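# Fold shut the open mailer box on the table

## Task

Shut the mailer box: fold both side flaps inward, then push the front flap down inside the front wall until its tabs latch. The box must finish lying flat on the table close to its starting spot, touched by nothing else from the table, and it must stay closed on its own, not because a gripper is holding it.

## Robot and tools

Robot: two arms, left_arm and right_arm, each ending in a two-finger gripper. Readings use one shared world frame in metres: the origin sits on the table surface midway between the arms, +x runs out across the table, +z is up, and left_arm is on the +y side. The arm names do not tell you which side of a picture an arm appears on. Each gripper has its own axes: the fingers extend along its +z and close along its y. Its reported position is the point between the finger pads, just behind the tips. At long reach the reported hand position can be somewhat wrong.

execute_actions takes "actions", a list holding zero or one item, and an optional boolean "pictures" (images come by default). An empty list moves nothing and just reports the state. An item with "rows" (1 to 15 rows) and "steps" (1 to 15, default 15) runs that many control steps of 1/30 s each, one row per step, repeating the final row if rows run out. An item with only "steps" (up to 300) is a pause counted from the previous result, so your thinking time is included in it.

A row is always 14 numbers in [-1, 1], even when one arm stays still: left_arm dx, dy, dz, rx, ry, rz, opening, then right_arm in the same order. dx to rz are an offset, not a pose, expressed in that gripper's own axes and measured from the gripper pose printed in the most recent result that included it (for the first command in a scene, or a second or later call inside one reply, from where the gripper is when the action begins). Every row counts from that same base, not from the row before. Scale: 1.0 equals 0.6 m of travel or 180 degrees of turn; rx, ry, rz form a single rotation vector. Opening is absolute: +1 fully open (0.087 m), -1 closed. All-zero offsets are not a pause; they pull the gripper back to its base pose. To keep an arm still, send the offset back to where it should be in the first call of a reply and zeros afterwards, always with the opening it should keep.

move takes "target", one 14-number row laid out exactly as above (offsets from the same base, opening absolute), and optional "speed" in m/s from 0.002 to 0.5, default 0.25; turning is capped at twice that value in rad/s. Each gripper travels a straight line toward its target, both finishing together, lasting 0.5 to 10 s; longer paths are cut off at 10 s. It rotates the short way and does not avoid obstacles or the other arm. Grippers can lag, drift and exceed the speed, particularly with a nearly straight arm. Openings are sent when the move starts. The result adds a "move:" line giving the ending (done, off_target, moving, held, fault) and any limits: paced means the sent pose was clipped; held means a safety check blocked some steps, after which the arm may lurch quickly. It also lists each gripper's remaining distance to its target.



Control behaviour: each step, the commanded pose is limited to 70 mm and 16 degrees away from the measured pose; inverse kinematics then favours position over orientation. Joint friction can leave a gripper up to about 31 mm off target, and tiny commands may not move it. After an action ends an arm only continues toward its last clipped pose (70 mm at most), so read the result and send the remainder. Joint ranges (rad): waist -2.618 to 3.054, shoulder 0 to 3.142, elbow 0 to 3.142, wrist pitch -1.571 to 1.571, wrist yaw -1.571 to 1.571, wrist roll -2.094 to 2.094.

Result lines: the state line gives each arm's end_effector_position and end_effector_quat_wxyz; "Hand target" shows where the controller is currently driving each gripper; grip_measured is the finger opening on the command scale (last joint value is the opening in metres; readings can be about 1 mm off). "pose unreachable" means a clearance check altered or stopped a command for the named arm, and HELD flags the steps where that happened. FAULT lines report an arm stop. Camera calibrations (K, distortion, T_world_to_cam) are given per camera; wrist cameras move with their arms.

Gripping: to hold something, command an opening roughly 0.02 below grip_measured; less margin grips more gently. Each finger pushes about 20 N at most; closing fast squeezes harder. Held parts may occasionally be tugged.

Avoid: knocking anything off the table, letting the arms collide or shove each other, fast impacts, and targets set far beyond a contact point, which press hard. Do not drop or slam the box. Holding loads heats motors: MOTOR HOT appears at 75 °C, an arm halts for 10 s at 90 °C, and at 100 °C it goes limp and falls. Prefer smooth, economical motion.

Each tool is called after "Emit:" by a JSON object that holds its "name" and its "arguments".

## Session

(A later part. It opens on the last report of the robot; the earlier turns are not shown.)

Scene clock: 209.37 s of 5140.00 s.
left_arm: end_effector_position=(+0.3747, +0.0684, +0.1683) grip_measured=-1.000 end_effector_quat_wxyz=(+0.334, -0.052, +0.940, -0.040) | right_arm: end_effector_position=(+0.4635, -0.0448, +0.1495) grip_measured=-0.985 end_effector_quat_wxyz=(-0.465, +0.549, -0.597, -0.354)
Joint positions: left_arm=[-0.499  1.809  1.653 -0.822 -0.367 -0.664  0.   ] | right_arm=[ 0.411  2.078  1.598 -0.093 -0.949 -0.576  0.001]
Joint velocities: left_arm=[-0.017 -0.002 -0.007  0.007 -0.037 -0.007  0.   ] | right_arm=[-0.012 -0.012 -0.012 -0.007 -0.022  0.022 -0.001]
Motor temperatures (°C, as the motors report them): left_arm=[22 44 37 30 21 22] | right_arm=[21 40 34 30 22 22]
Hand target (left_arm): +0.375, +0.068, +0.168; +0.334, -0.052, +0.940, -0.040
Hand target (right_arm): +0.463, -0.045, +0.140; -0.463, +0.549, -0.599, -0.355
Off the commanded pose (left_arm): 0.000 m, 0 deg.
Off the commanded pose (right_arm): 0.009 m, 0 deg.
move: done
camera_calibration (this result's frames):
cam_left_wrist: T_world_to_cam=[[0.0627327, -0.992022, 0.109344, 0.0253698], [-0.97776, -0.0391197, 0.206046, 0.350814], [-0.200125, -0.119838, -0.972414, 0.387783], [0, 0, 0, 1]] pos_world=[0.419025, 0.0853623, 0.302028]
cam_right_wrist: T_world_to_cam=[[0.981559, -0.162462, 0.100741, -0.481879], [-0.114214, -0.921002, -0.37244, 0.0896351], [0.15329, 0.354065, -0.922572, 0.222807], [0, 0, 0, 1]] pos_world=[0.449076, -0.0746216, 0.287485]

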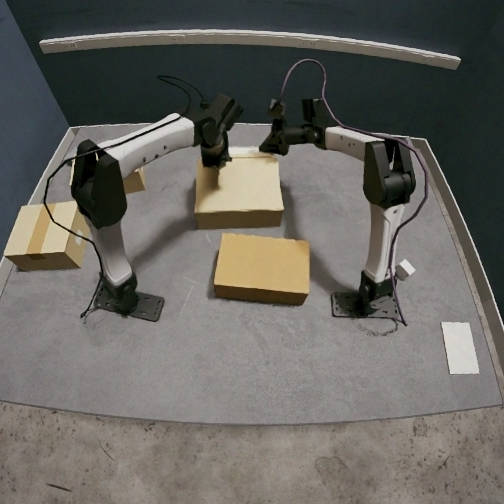

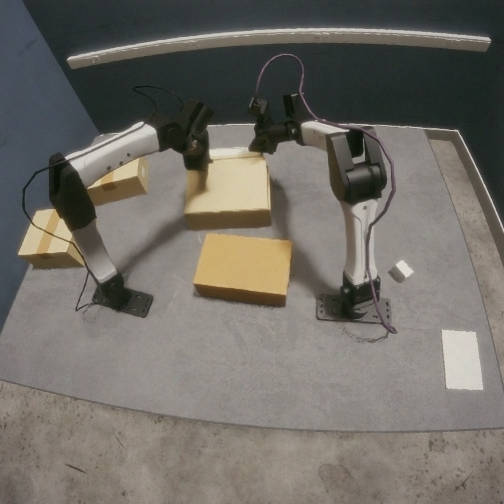

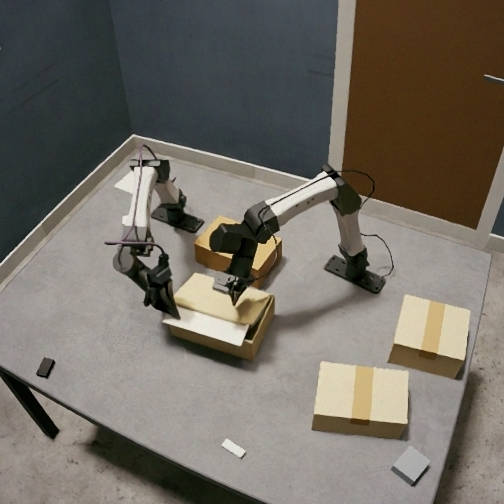

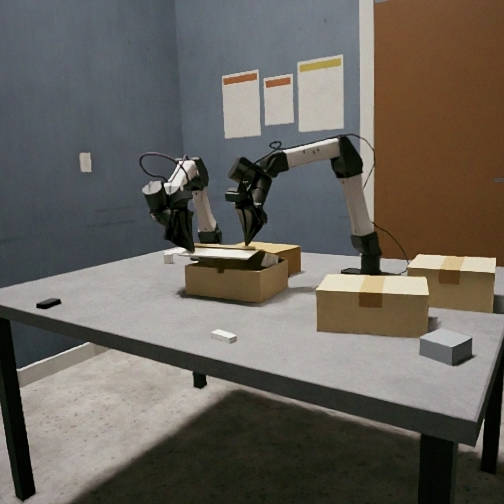

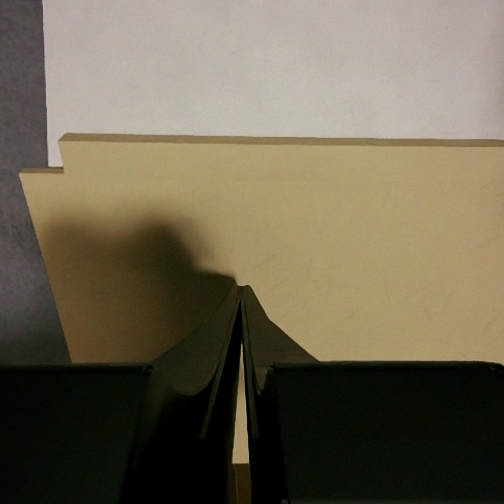

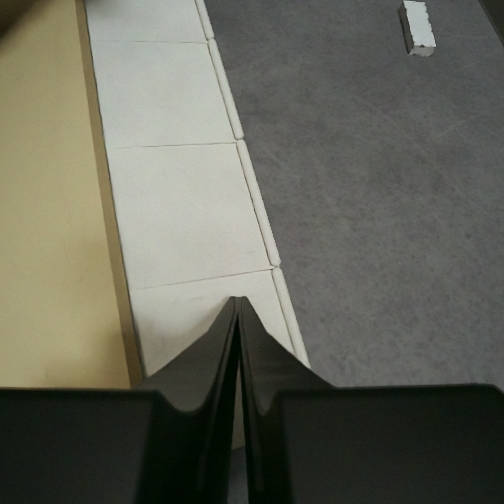

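Emit:
{"name": "move", "arguments": {"target": [0,0,0,0,0,0,-1, 0.13,-0.02,0.045,0,0,0,-1], "speed": 0.08}}

Scene clock: 213.33 s of 5140.00 s.
left_arm: end_effector_position=(+0.3747, +0.0684, +0.1683) grip_measured=-1.000 end_effector_quat_wxyz=(+0.334, -0.052, +0.940, -0.040) | right_arm: end_effector_position=(+0.4845, -0.0437, +0.0827) grip_measured=-0.985 end_effector_quat_wxyz=(-0.471, +0.550, -0.594, -0.351)
Joint positions: left_arm=[-0.499  1.809  1.653 -0.822 -0.367 -0.664  0.   ] | right_arm=[ 0.398  2.233  1.562  0.104 -0.957 -0.586  0.001]
Joint velocities: left_arm=[ 0.002  0.002 -0.017 -0.051 -0.007 -0.022  0.   ] | right_arm=[ 0.012  0.002 -0.007 -0.051 -0.022 -0.007  0.   ]
Motor temperatures (°C, as the motors report them): left_arm=[22 44 37 30 21 22] | right_arm=[21 40 34 30 22 22]
Hand target (left_arm): +0.375, +0.068, +0.168; +0.334, -0.052, +0.940, -0.040
Hand target (right_arm): +0.482, -0.047, +0.069; -0.465, +0.549, -0.597, -0.354
Off the commanded pose (left_arm): 0.000 m, 0 deg.
Off the commanded pose (right_arm): 0.015 m, 1 deg.
move: off_target (right_arm)
camera_calibration (this result's frames):
cam_left_wrist: T_world_to_cam=[[0.0627327, -0.992022, 0.109344, 0.0253698], [-0.97776, -0.0391197, 0.206046, 0.350814], [-0.200125, -0.119838, -0.972414, 0.387783], [0, 0, 0, 1]] pos_world=[0.419025, 0.0853623, 0.302028]
cam_right_wrist: T_world_to_cam=[[0.979747, -0.166087, 0.111856, -0.495802], [-0.112686, -0.919068, -0.377645, 0.0679761], [0.165525, 0.357391, -0.91917, 0.151455], [0, 0, 0, 1]] pos_world=[0.46835, -0.0740001, 0.220342]

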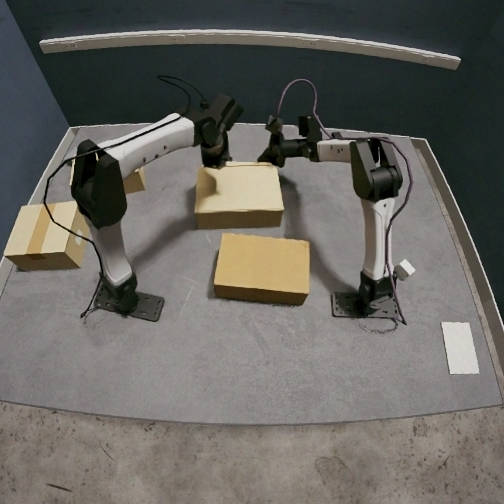

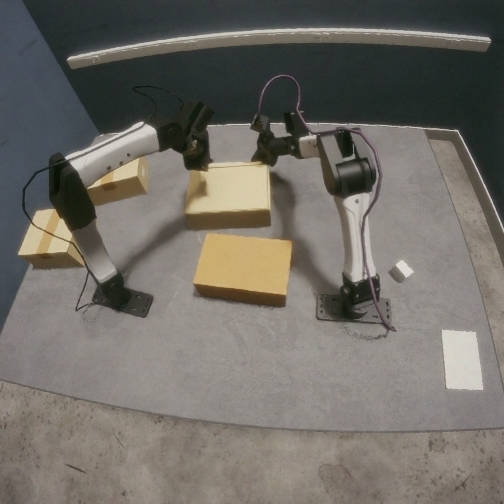

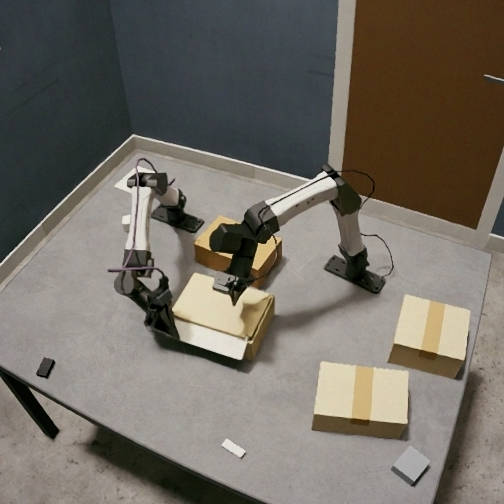

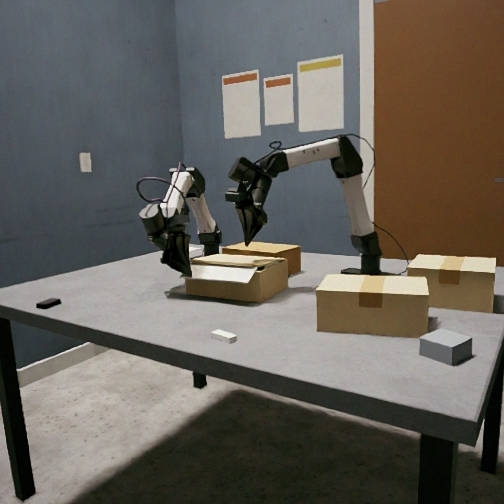

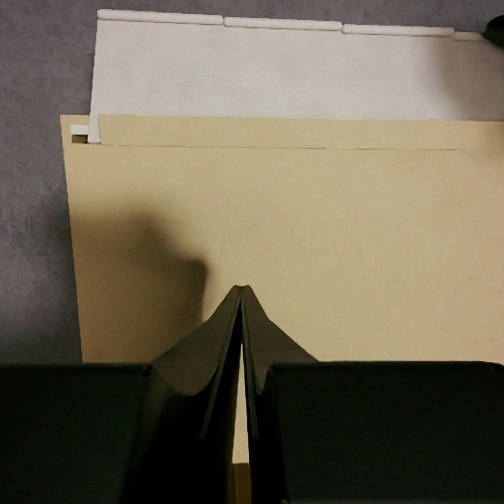

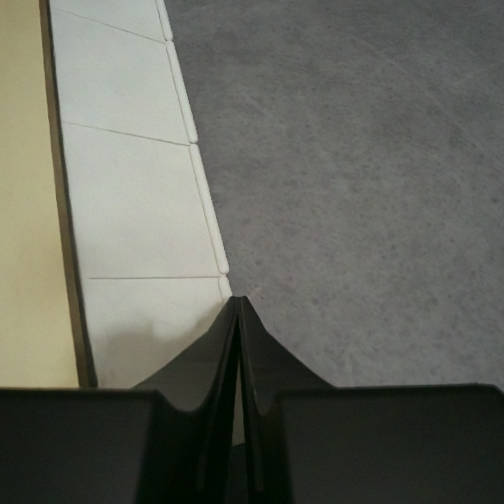

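Emit:
{"name": "move", "arguments": {"target": [0,0,0,0,0,0,-1, 0.02,0.05,-0.005,-0.1,0,0,-1], "speed": 0.05}}

Scene clock: 218.40 s of 5140.00 s.
left_arm: end_effector_position=(+0.3747, +0.0684, +0.1683) grip_measured=-1.000 end_effector_quat_wxyz=(+0.334, -0.052, +0.940, -0.040) | right_arm: end_effector_position=(+0.4556, -0.0421, +0.0789) grip_measured=-0.985 end_effector_quat_wxyz=(-0.392, +0.618, -0.523, -0.436)
Joint positions: left_arm=[-0.499  1.809  1.653 -0.822 -0.367 -0.664  0.   ] | right_arm=[ 0.381  2.384  1.909 -0.55  -1.198 -1.022  0.001]
Joint velocities: left_arm=[ 0.012 -0.007 -0.002 -0.037 -0.037  0.051  0.   ] | right_arm=[-0.037 -0.012  0.017 -0.051 -0.022  0.095 -0.   ]
Motor temperatures (°C, as the motors report them): left_arm=[22 44 37 30 21 22] | right_arm=[21 41 34 30 22 22]
Hand target (left_arm): +0.375, +0.068, +0.168; +0.334, -0.052, +0.940, -0.040
Hand target (right_arm): +0.456, -0.045, +0.071; -0.382, +0.614, -0.532, -0.441
Off the commanded pose (left_arm): 0.000 m, 0 deg.
Off the commanded pose (right_arm): 0.010 m, 2 deg.
move: done
camera_calibration (this result's frames):
cam_left_wrist: T_world_to_cam=[[0.0627327, -0.992022, 0.109344, 0.0253698], [-0.97776, -0.0391197, 0.206046, 0.350814], [-0.200125, -0.119838, -0.972414, 0.387783], [0, 0, 0, 1]] pos_world=[0.419025, 0.0853623, 0.302028]
cam_right_wrist: T_world_to_cam=[[0.991064, 0.127215, 0.0401165, -0.453898], [0.132902, -0.916026, -0.378462, -0.0470124], [-0.0113982, 0.380411, -0.924747, 0.234224], [0, 0, 0, 1]] pos_world=[0.45876, -0.0744234, 0.217014]

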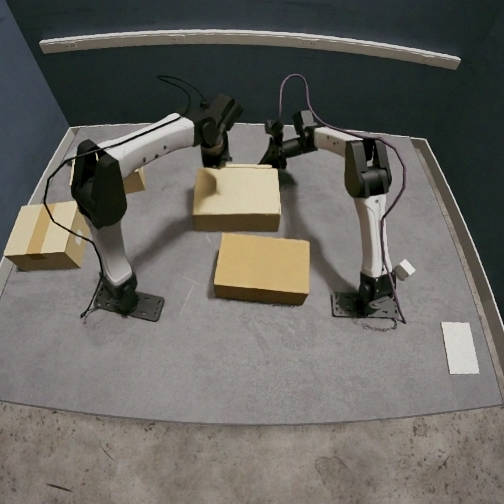

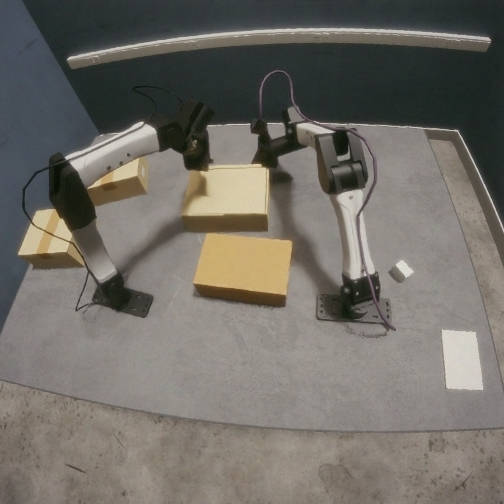

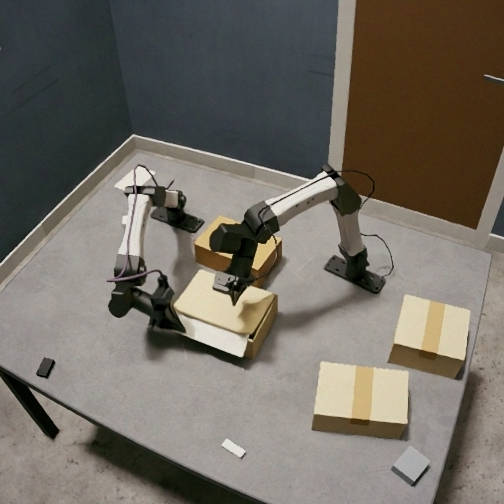

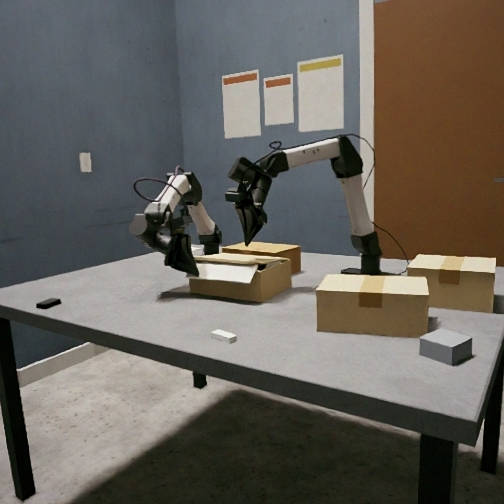

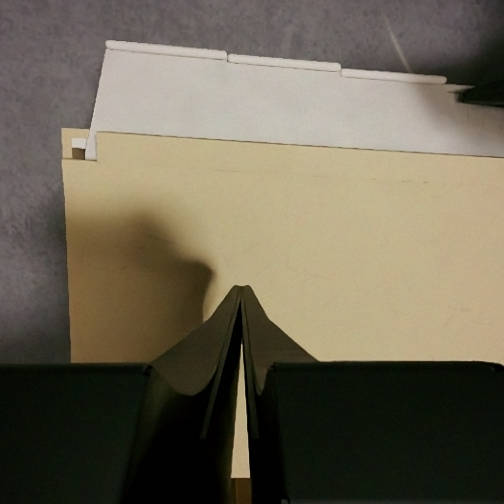

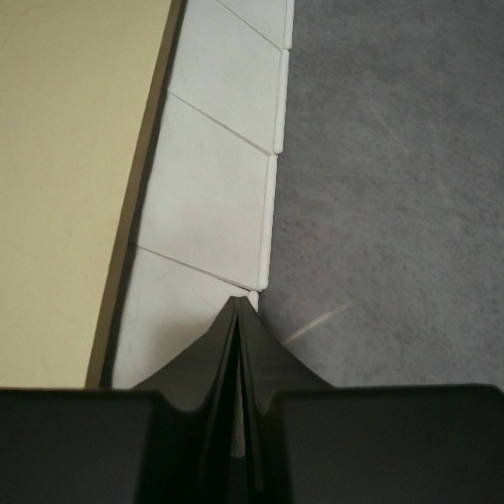

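Emit:
{"name": "move", "arguments": {"target": [0,0,0,0,0,0,-1, -0.17,0,-0.2,0,0,0,-1], "speed": 0.12}}

Emit:
{"name": "move", "arguments": {"target": [0,0,0,0,0,0,-1, 0,0,0,0,0,-0.5,0], "speed": 0.4}}

Scene clock: 224.23 s of 5140.00 s.
left_arm: end_effector_position=(+0.3747, +0.0684, +0.1683) grip_measured=-1.000 end_effector_quat_wxyz=(+0.334, -0.052, +0.940, -0.040) | right_arm: end_effector_position=(+0.4637, -0.1214, +0.2143) grip_measured=-0.985 end_effector_quat_wxyz=(-0.405, +0.610, -0.530, -0.429)
Joint positions: left_arm=[-0.499  1.809  1.653 -0.822 -0.367 -0.664  0.   ] | right_arm=[ 0.22   2.514  2.73  -1.556 -1.253 -1.37   0.001]
Joint velocities: left_arm=[ 0.007  0.002  0.012  0.037 -0.022  0.081  0.   ] | right_arm=[-0.007 -0.007  0.002  0.007  0.037 -0.051 -0.001]
Motor temperatures (°C, as the motors report them): left_arm=[22 43 37 30 21 22] | right_arm=[21 42 34 29 22 22]
Hand target (left_arm): +0.375, +0.068, +0.168; +0.334, -0.052, +0.940, -0.040
Hand target (right_arm): +0.464, -0.122, +0.214; -0.406, +0.610, -0.528, -0.430
Off the commanded pose (left_arm): 0.000 m, 0 deg.
Off the commanded pose (right_arm): 0.003 m, 2 deg.
joint sent to its limit (right arm) — the command would take joint 4 (wrist pitch) past its lower limit, so that joint was sent only as far as its limit.
After step 90, 0.60 s passed at rest.
move: done
camera_calibration (this result's frames):
cam_left_wrist: T_world_to_cam=[[0.0627327, -0.992022, 0.109344, 0.0253698], [-0.97776, -0.0391197, 0.206046, 0.350814], [-0.200125, -0.119838, -0.972414, 0.387783], [0, 0, 0, 1]] pos_world=[0.419025, 0.0853623, 0.302028]
cam_right_wrist: T_world_to_cam=[[0.994252, 0.0942646, 0.0507607, -0.465067], [0.106573, -0.916705, -0.385091, -0.0559505], [0.0102321, 0.388287, -0.921482, 0.379882], [0, 0, 0, 1]] pos_world=[0.464469, -0.154954, 0.352116]

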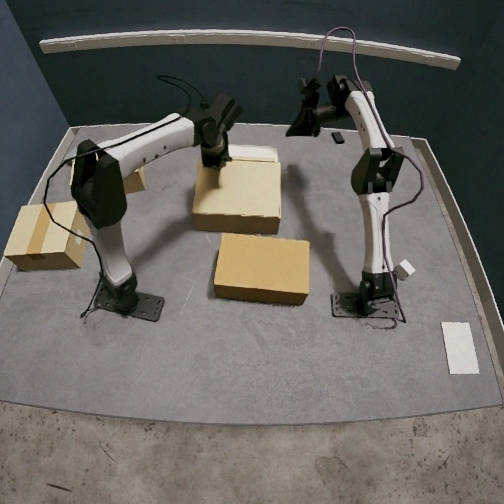

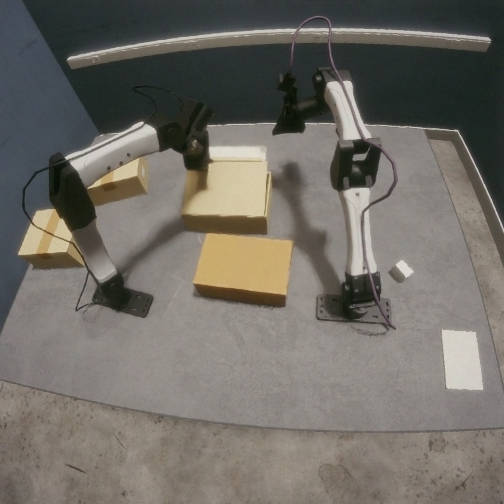

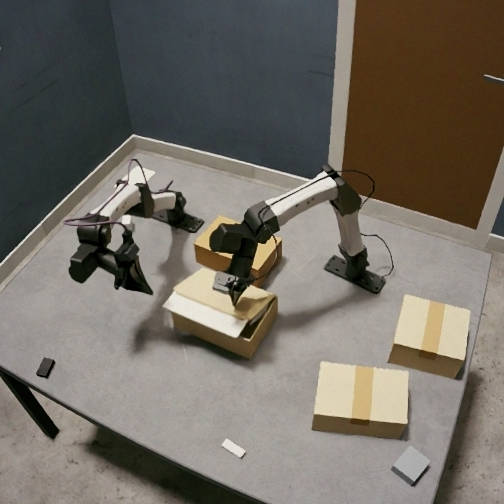

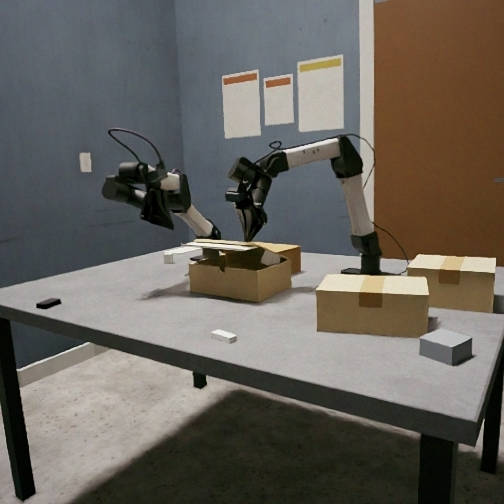

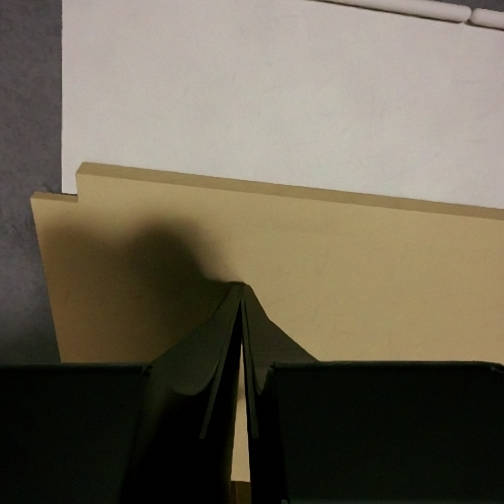

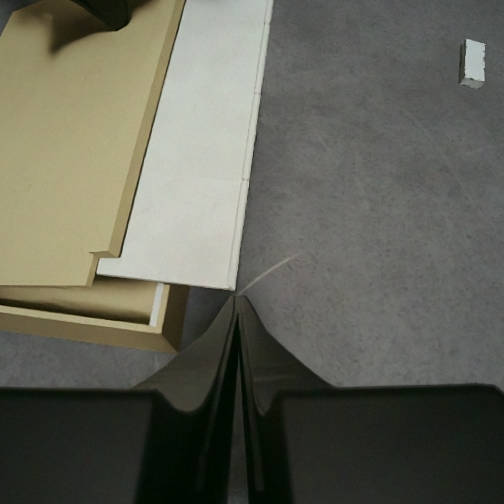

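Scene clock: 227.40 s of 5140.00 s.
left_arm: end_effector_position=(+0.3747, +0.0684, +0.1683) grip_measured=-1.000 end_effector_quat_wxyz=(+0.334, -0.052, +0.940, -0.040) | right_arm: end_effector_position=(+0.4603, -0.1184, +0.2215) grip_measured=+0.000 end_effector_quat_wxyz=(-0.665, +0.747, -0.011, +0.015)
Joint positions: left_arm=[-0.499  1.809  1.653 -0.822 -0.367 -0.664  0.   ] | right_arm=[ 0.209  1.912  1.335  0.047 -1.339 -2.096  0.044]
Joint velocities: left_arm=[ 0.002 -0.012  0.002  0.037  0.007 -0.007  0.   ] | right_arm=[-0.027 -0.007 -0.007  0.022 -0.022  0.051 -0.   ]
Motor temperatures (°C, as the motors report them): left_arm=[22 43 37 30 21 22] | right_arm=[21 42 34 29 22 22]
Hand target (left_arm): +0.375, +0.068, +0.168; +0.334, -0.052, +0.940, -0.040
Hand target (right_arm): +0.461, -0.122, +0.212; -0.666, +0.746, -0.011, +0.014
Off the commanded pose (left_arm): 0.000 m, 0 deg.
Off the commanded pose (right_arm): 0.009 m, 14 deg.
joint sent to its limit (right arm) — the command would take joint 6 (wrist roll) past its lower limit, so that joint was sent only as far as its limit.
move: off_target (right_arm); limits=paced
camera_calibration (this result's frames):
cam_left_wrist: T_world_to_cam=[[0.0627327, -0.992022, 0.109344, 0.0253698], [-0.97776, -0.0391197, 0.206046, 0.350814], [-0.200125, -0.119838, -0.972414, 0.387783], [0, 0, 0, 1]] pos_world=[0.419025, 0.0853623, 0.302028]
cam_right_wrist: T_world_to_cam=[[-0.00953727, 0.0963959, 0.995297, -0.209221], [0.619639, -0.780639, 0.0815436, -0.373427], [0.784829, 0.617503, -0.0522855, -0.136504], [0, 0, 0, 1]] pos_world=[0.336527, -0.187052, 0.231551]

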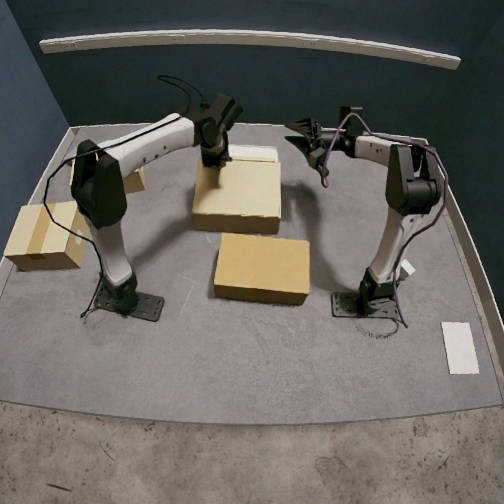

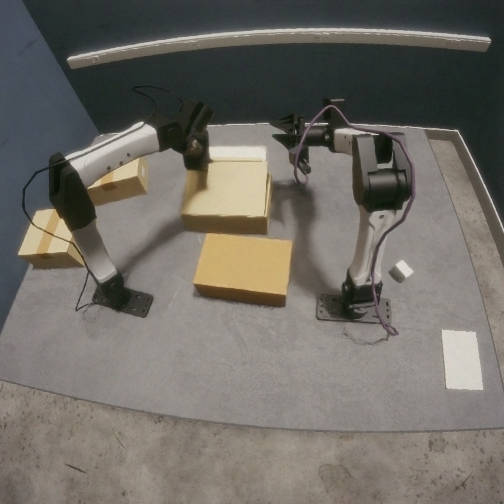

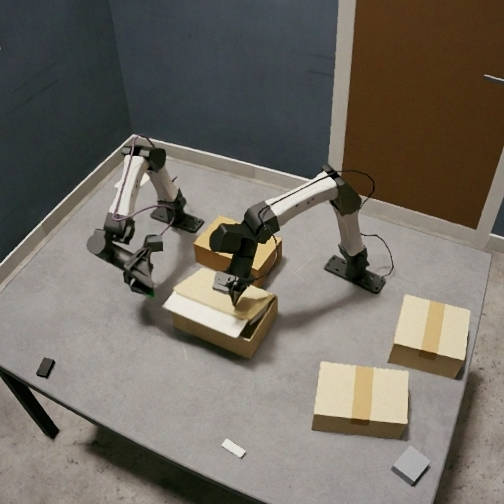

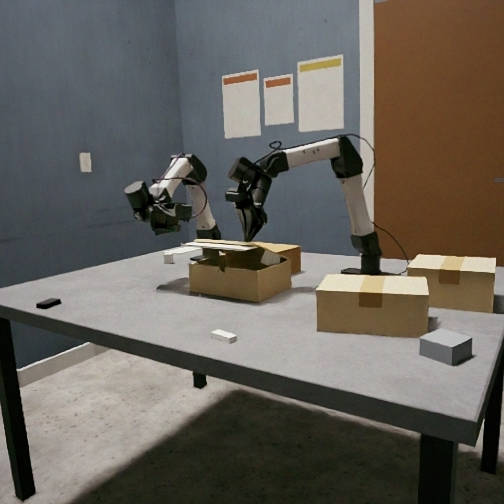

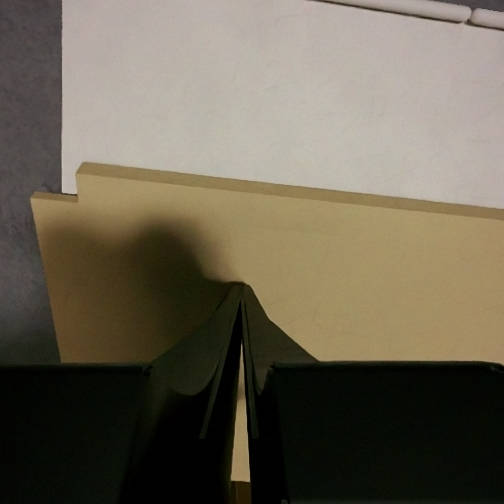

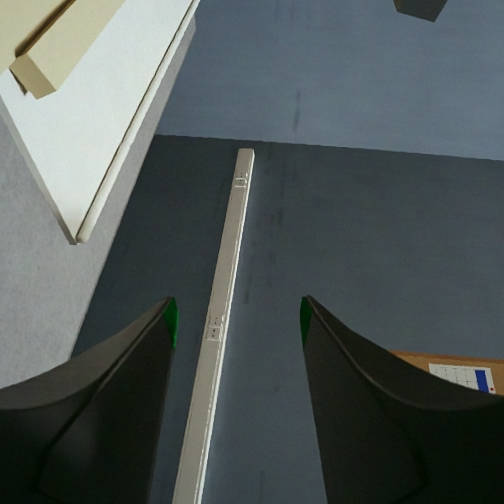

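Emit:
{"name": "move", "arguments": {"target": [0,0,0,0,0,0,-1, -0.045,0.105,0,0,0,0,0.3], "speed": 0.12}}

Scene clock: 230.17 s of 5140.00 s.
left_arm: end_effector_position=(+0.3747, +0.0684, +0.1683) grip_measured=-1.000 end_effector_quat_wxyz=(+0.334, -0.052, +0.940, -0.040) | right_arm: end_effector_position=(+0.4330, -0.1228, +0.1661) grip_measured=+0.300 end_effector_quat_wxyz=(-0.665, +0.747, -0.012, +0.011)
Joint positions: left_arm=[-0.499  1.809  1.653 -0.822 -0.367 -0.664  0.   ] | right_arm=[ 0.209  1.912  1.093  0.282 -1.341 -2.096  0.057]
Joint velocities: left_arm=[ 0.002 -0.002 -0.002 -0.081 -0.022 -0.022  0.   ] | right_arm=[-0.027  0.007 -0.017 -0.037 -0.081  0.051 -0.   ]
Motor temperatures (°C, as the motors report them): left_arm=[22 43 37 30 21 22] | right_arm=[21 42 34 29 22 22]
Hand target (left_arm): +0.375, +0.068, +0.168; +0.334, -0.052, +0.940, -0.040
Hand target (right_arm): +0.433, -0.125, +0.159; -0.665, +0.747, -0.011, +0.014
Off the commanded pose (left_arm): 0.000 m, 0 deg.
Off the commanded pose (right_arm): 0.008 m, 0 deg.
joint sent to its limit (right arm) — the command would take joint 6 (wrist roll) past its lower limit, so that joint was sent only as far as its limit.
move: done
camera_calibration (this result's frames):
cam_left_wrist: T_world_to_cam=[[0.0627327, -0.992022, 0.109344, 0.0253698], [-0.97776, -0.0391197, 0.206046, 0.350814], [-0.200125, -0.119838, -0.972414, 0.387783], [0, 0, 0, 1]] pos_world=[0.419025, 0.0853623, 0.302028]
cam_right_wrist: T_world_to_cam=[[-0.00316992, 0.0962961, 0.995348, -0.156706], [0.6217, -0.779423, 0.0773862, -0.355451], [0.783249, 0.619053, -0.0573966, -0.113582], [0, 0, 0, 1]] pos_world=[0.309451, -0.191643, 0.176965]

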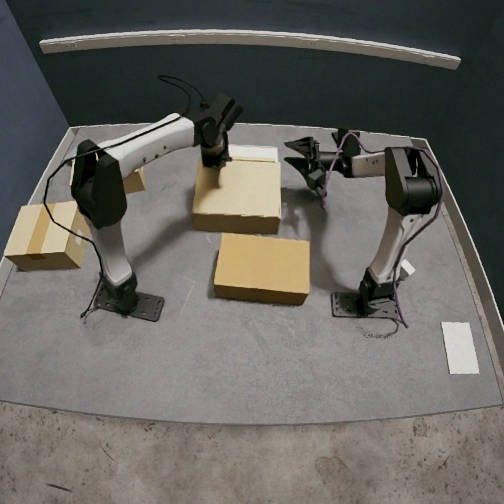

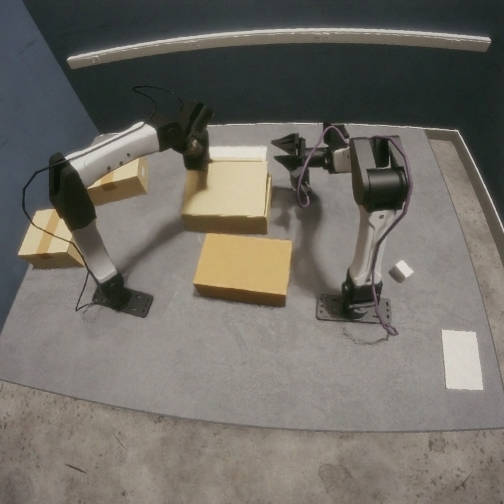

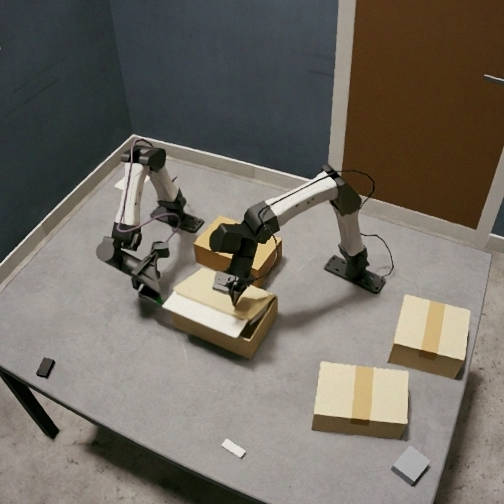

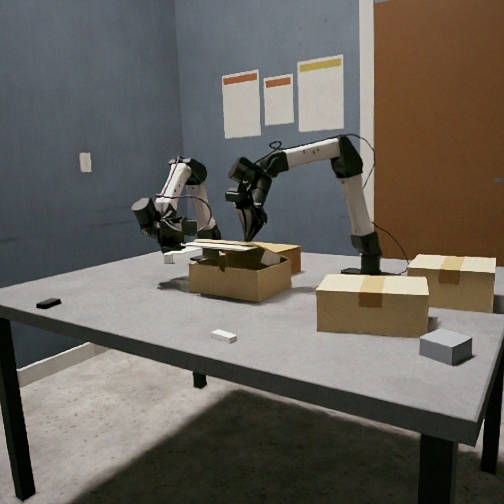

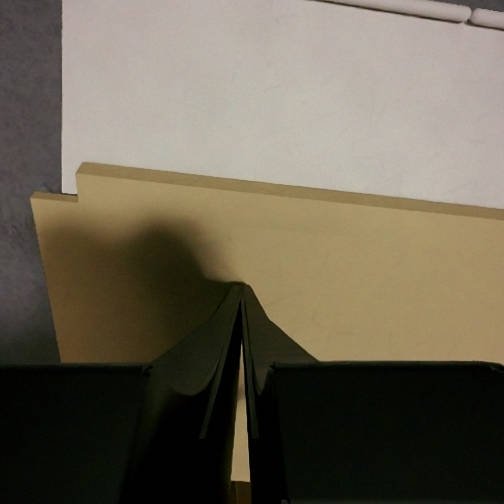

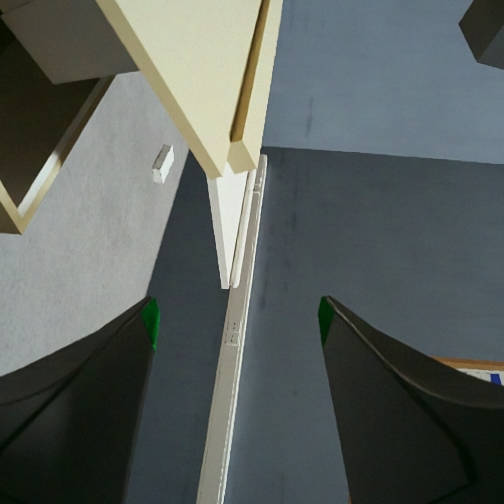

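Emit:
{"name": "move", "arguments": {"target": [0,0,0,0,0,0,-1, 0,0,0.1,0,0,0,0.3], "speed": 0.1}}

Emit:
{"name": "move", "arguments": {"target": [0,0,0,0,0,0,-1, 0,0,0,0,0,0,-1]}}

Scene clock: 234.93 s of 5140.00 s.
left_arm: end_effector_position=(+0.3747, +0.0684, +0.1683) grip_measured=-1.000 end_effector_quat_wxyz=(+0.334, -0.052, +0.940, -0.040) | right_arm: end_effector_position=(+0.4301, -0.0665, +0.1563) grip_measured=+0.300 end_effector_quat_wxyz=(-0.661, +0.750, -0.015, +0.004)
Joint positions: left_arm=[-0.499  1.809  1.653 -0.822 -0.367 -0.664  0.   ] | right_arm=[ 0.351  1.973  1.093  0.509 -1.217 -1.905  0.057]
Joint velocities: left_arm=[ 0.002  0.002  0.002 -0.037 -0.022 -0.007  0.   ] | right_arm=[-0.012  0.002 -0.012 -0.007 -0.037  0.051  0.001]
Motor temperatures (°C, as the motors report them): left_arm=[22 43 38 30 21 22] | right_arm=[21 42 34 30 22 22]
Hand target (left_arm): +0.375, +0.068, +0.168; +0.334, -0.052, +0.940, -0.040
Hand target (right_arm): +0.435, -0.064, +0.159; -0.663, +0.748, -0.012, +0.011
Off the commanded pose (left_arm): 0.000 m, 0 deg.
Off the commanded pose (right_arm): 0.007 m, 1 deg.
After step 90, 0.60 s passed at rest.
move: done
camera_calibration (this result's frames):
cam_left_wrist: T_world_to_cam=[[0.0627327, -0.992022, 0.109344, 0.0253698], [-0.97776, -0.0391197, 0.206046, 0.350814], [-0.200125, -0.119838, -0.972414, 0.387783], [0, 0, 0, 1]] pos_world=[0.419025, 0.0853623, 0.302028]
cam_right_wrist: T_world_to_cam=[[0.0119537, 0.105338, 0.994365, -0.158143], [0.627455, -0.775074, 0.0745645, -0.31077], [0.778561, 0.623028, -0.0753598, -0.141576], [0, 0, 0, 1]] pos_world=[0.30711, -0.136006, 0.169755]

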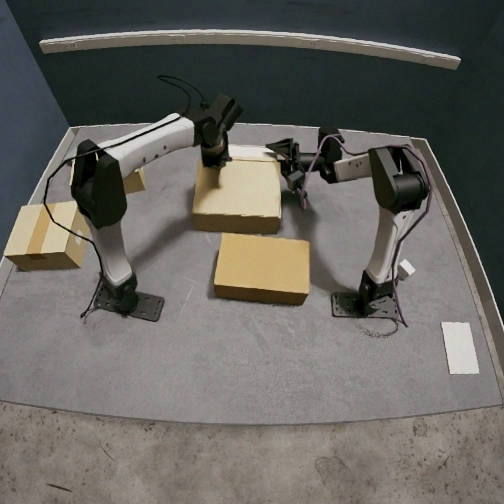

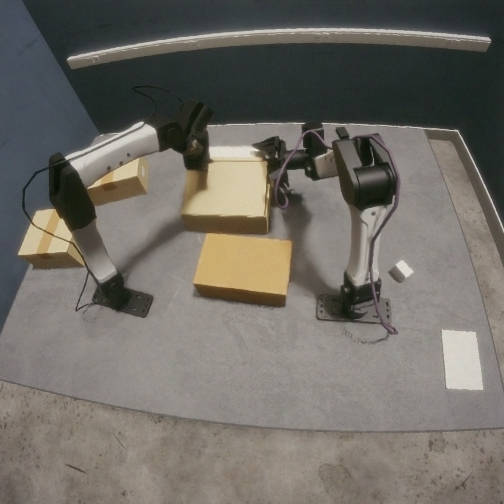

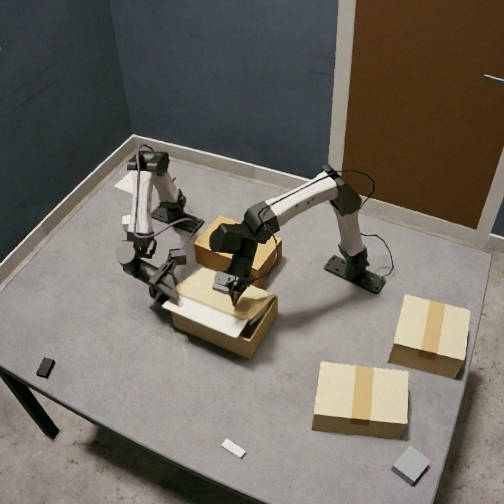

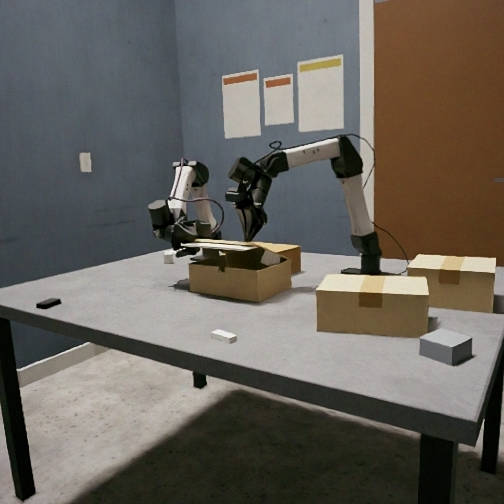

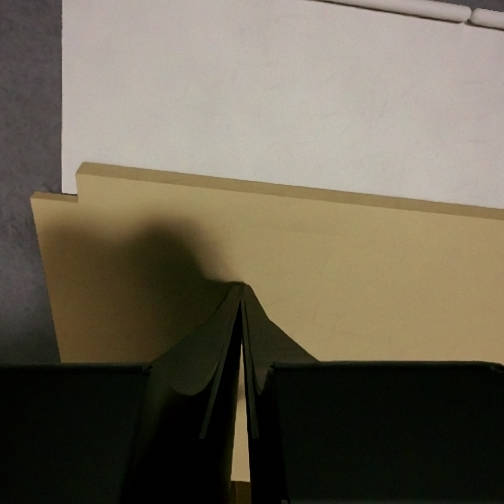

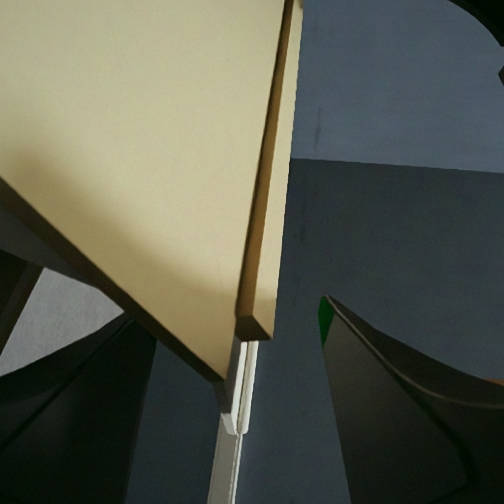

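Scene clock: 235.43 s of 5140.00 s.
left_arm: end_effector_position=(+0.3749, +0.0685, +0.1684) grip_measured=-1.000 end_effector_quat_wxyz=(+0.335, -0.053, +0.940, -0.040) | right_arm: end_effector_position=(+0.4294, -0.0663, +0.1565) grip_measured=-0.922 end_effector_quat_wxyz=(-0.662, +0.750, -0.014, +0.002)
Joint positions: left_arm=[-0.499  1.809  1.653 -0.821 -0.368 -0.664  0.   ] | right_arm=[ 0.351  1.973  1.093  0.509 -1.22  -1.905  0.003]
Joint velocities: left_arm=[-0.027  0.022 -0.002  0.022 -0.022 -0.066  0.   ] | right_arm=[-0.022  0.002 -0.007 -0.081 -0.037 -0.066  0.   ]
Motor temperatures (°C, as the motors report them): left_arm=[22 43 38 30 21 22] | right_arm=[21 42 34 30 22 22]
Hand target (left_arm): +0.375, +0.068, +0.168; +0.334, -0.052, +0.940, -0.041
Hand target (right_arm): +0.430, -0.067, +0.156; -0.661, +0.750, -0.016, +0.004
Off the commanded pose (left_arm): 0.000 m, 0 deg.
Off the commanded pose (right_arm): 0.001 m, 0 deg.
move: done
camera_calibration (this result's frames):
cam_left_wrist: T_world_to_cam=[[0.0634621, -0.992051, 0.10866, 0.0253648], [-0.977948, -0.0401106, 0.204959, 0.351323], [-0.198971, -0.119271, -0.97272, 0.387515], [0, 0, 0, 1]] pos_world=[0.41907, 0.0854743, 0.302181]
cam_right_wrist: T_world_to_cam=[[0.0119954, 0.104069, 0.994498, -0.158486], [0.630238, -0.772936, 0.0732821, -0.311097], [0.77631, 0.625891, -0.07486, -0.140115], [0, 0, 0, 1]] pos_world=[0.306739, -0.136267, 0.169923]

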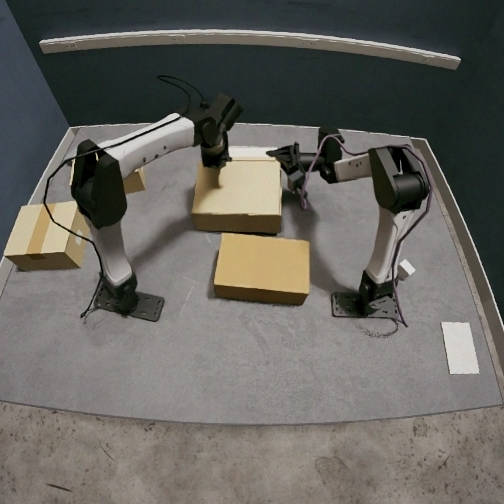

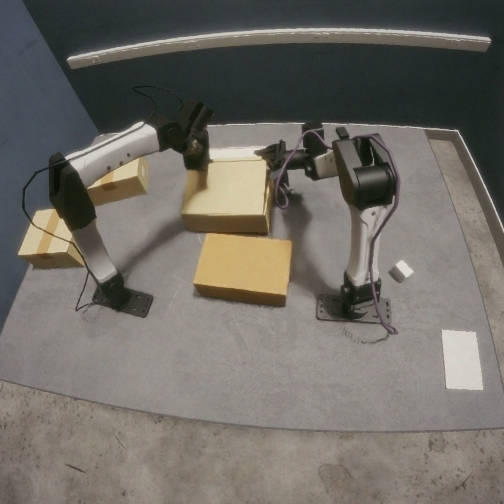

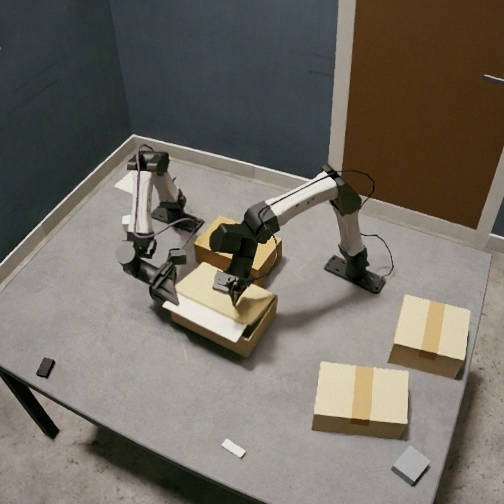

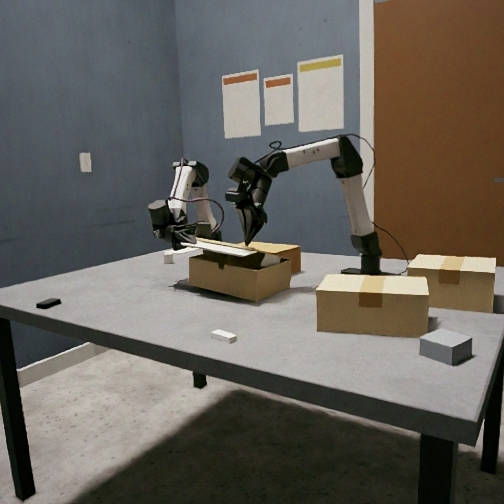

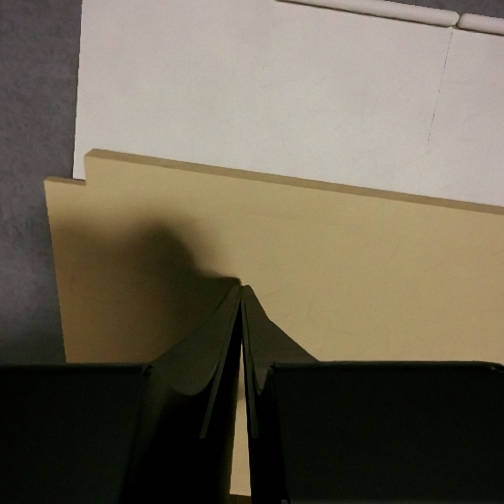

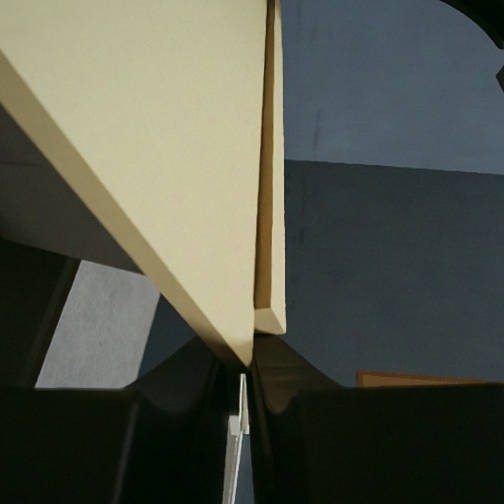

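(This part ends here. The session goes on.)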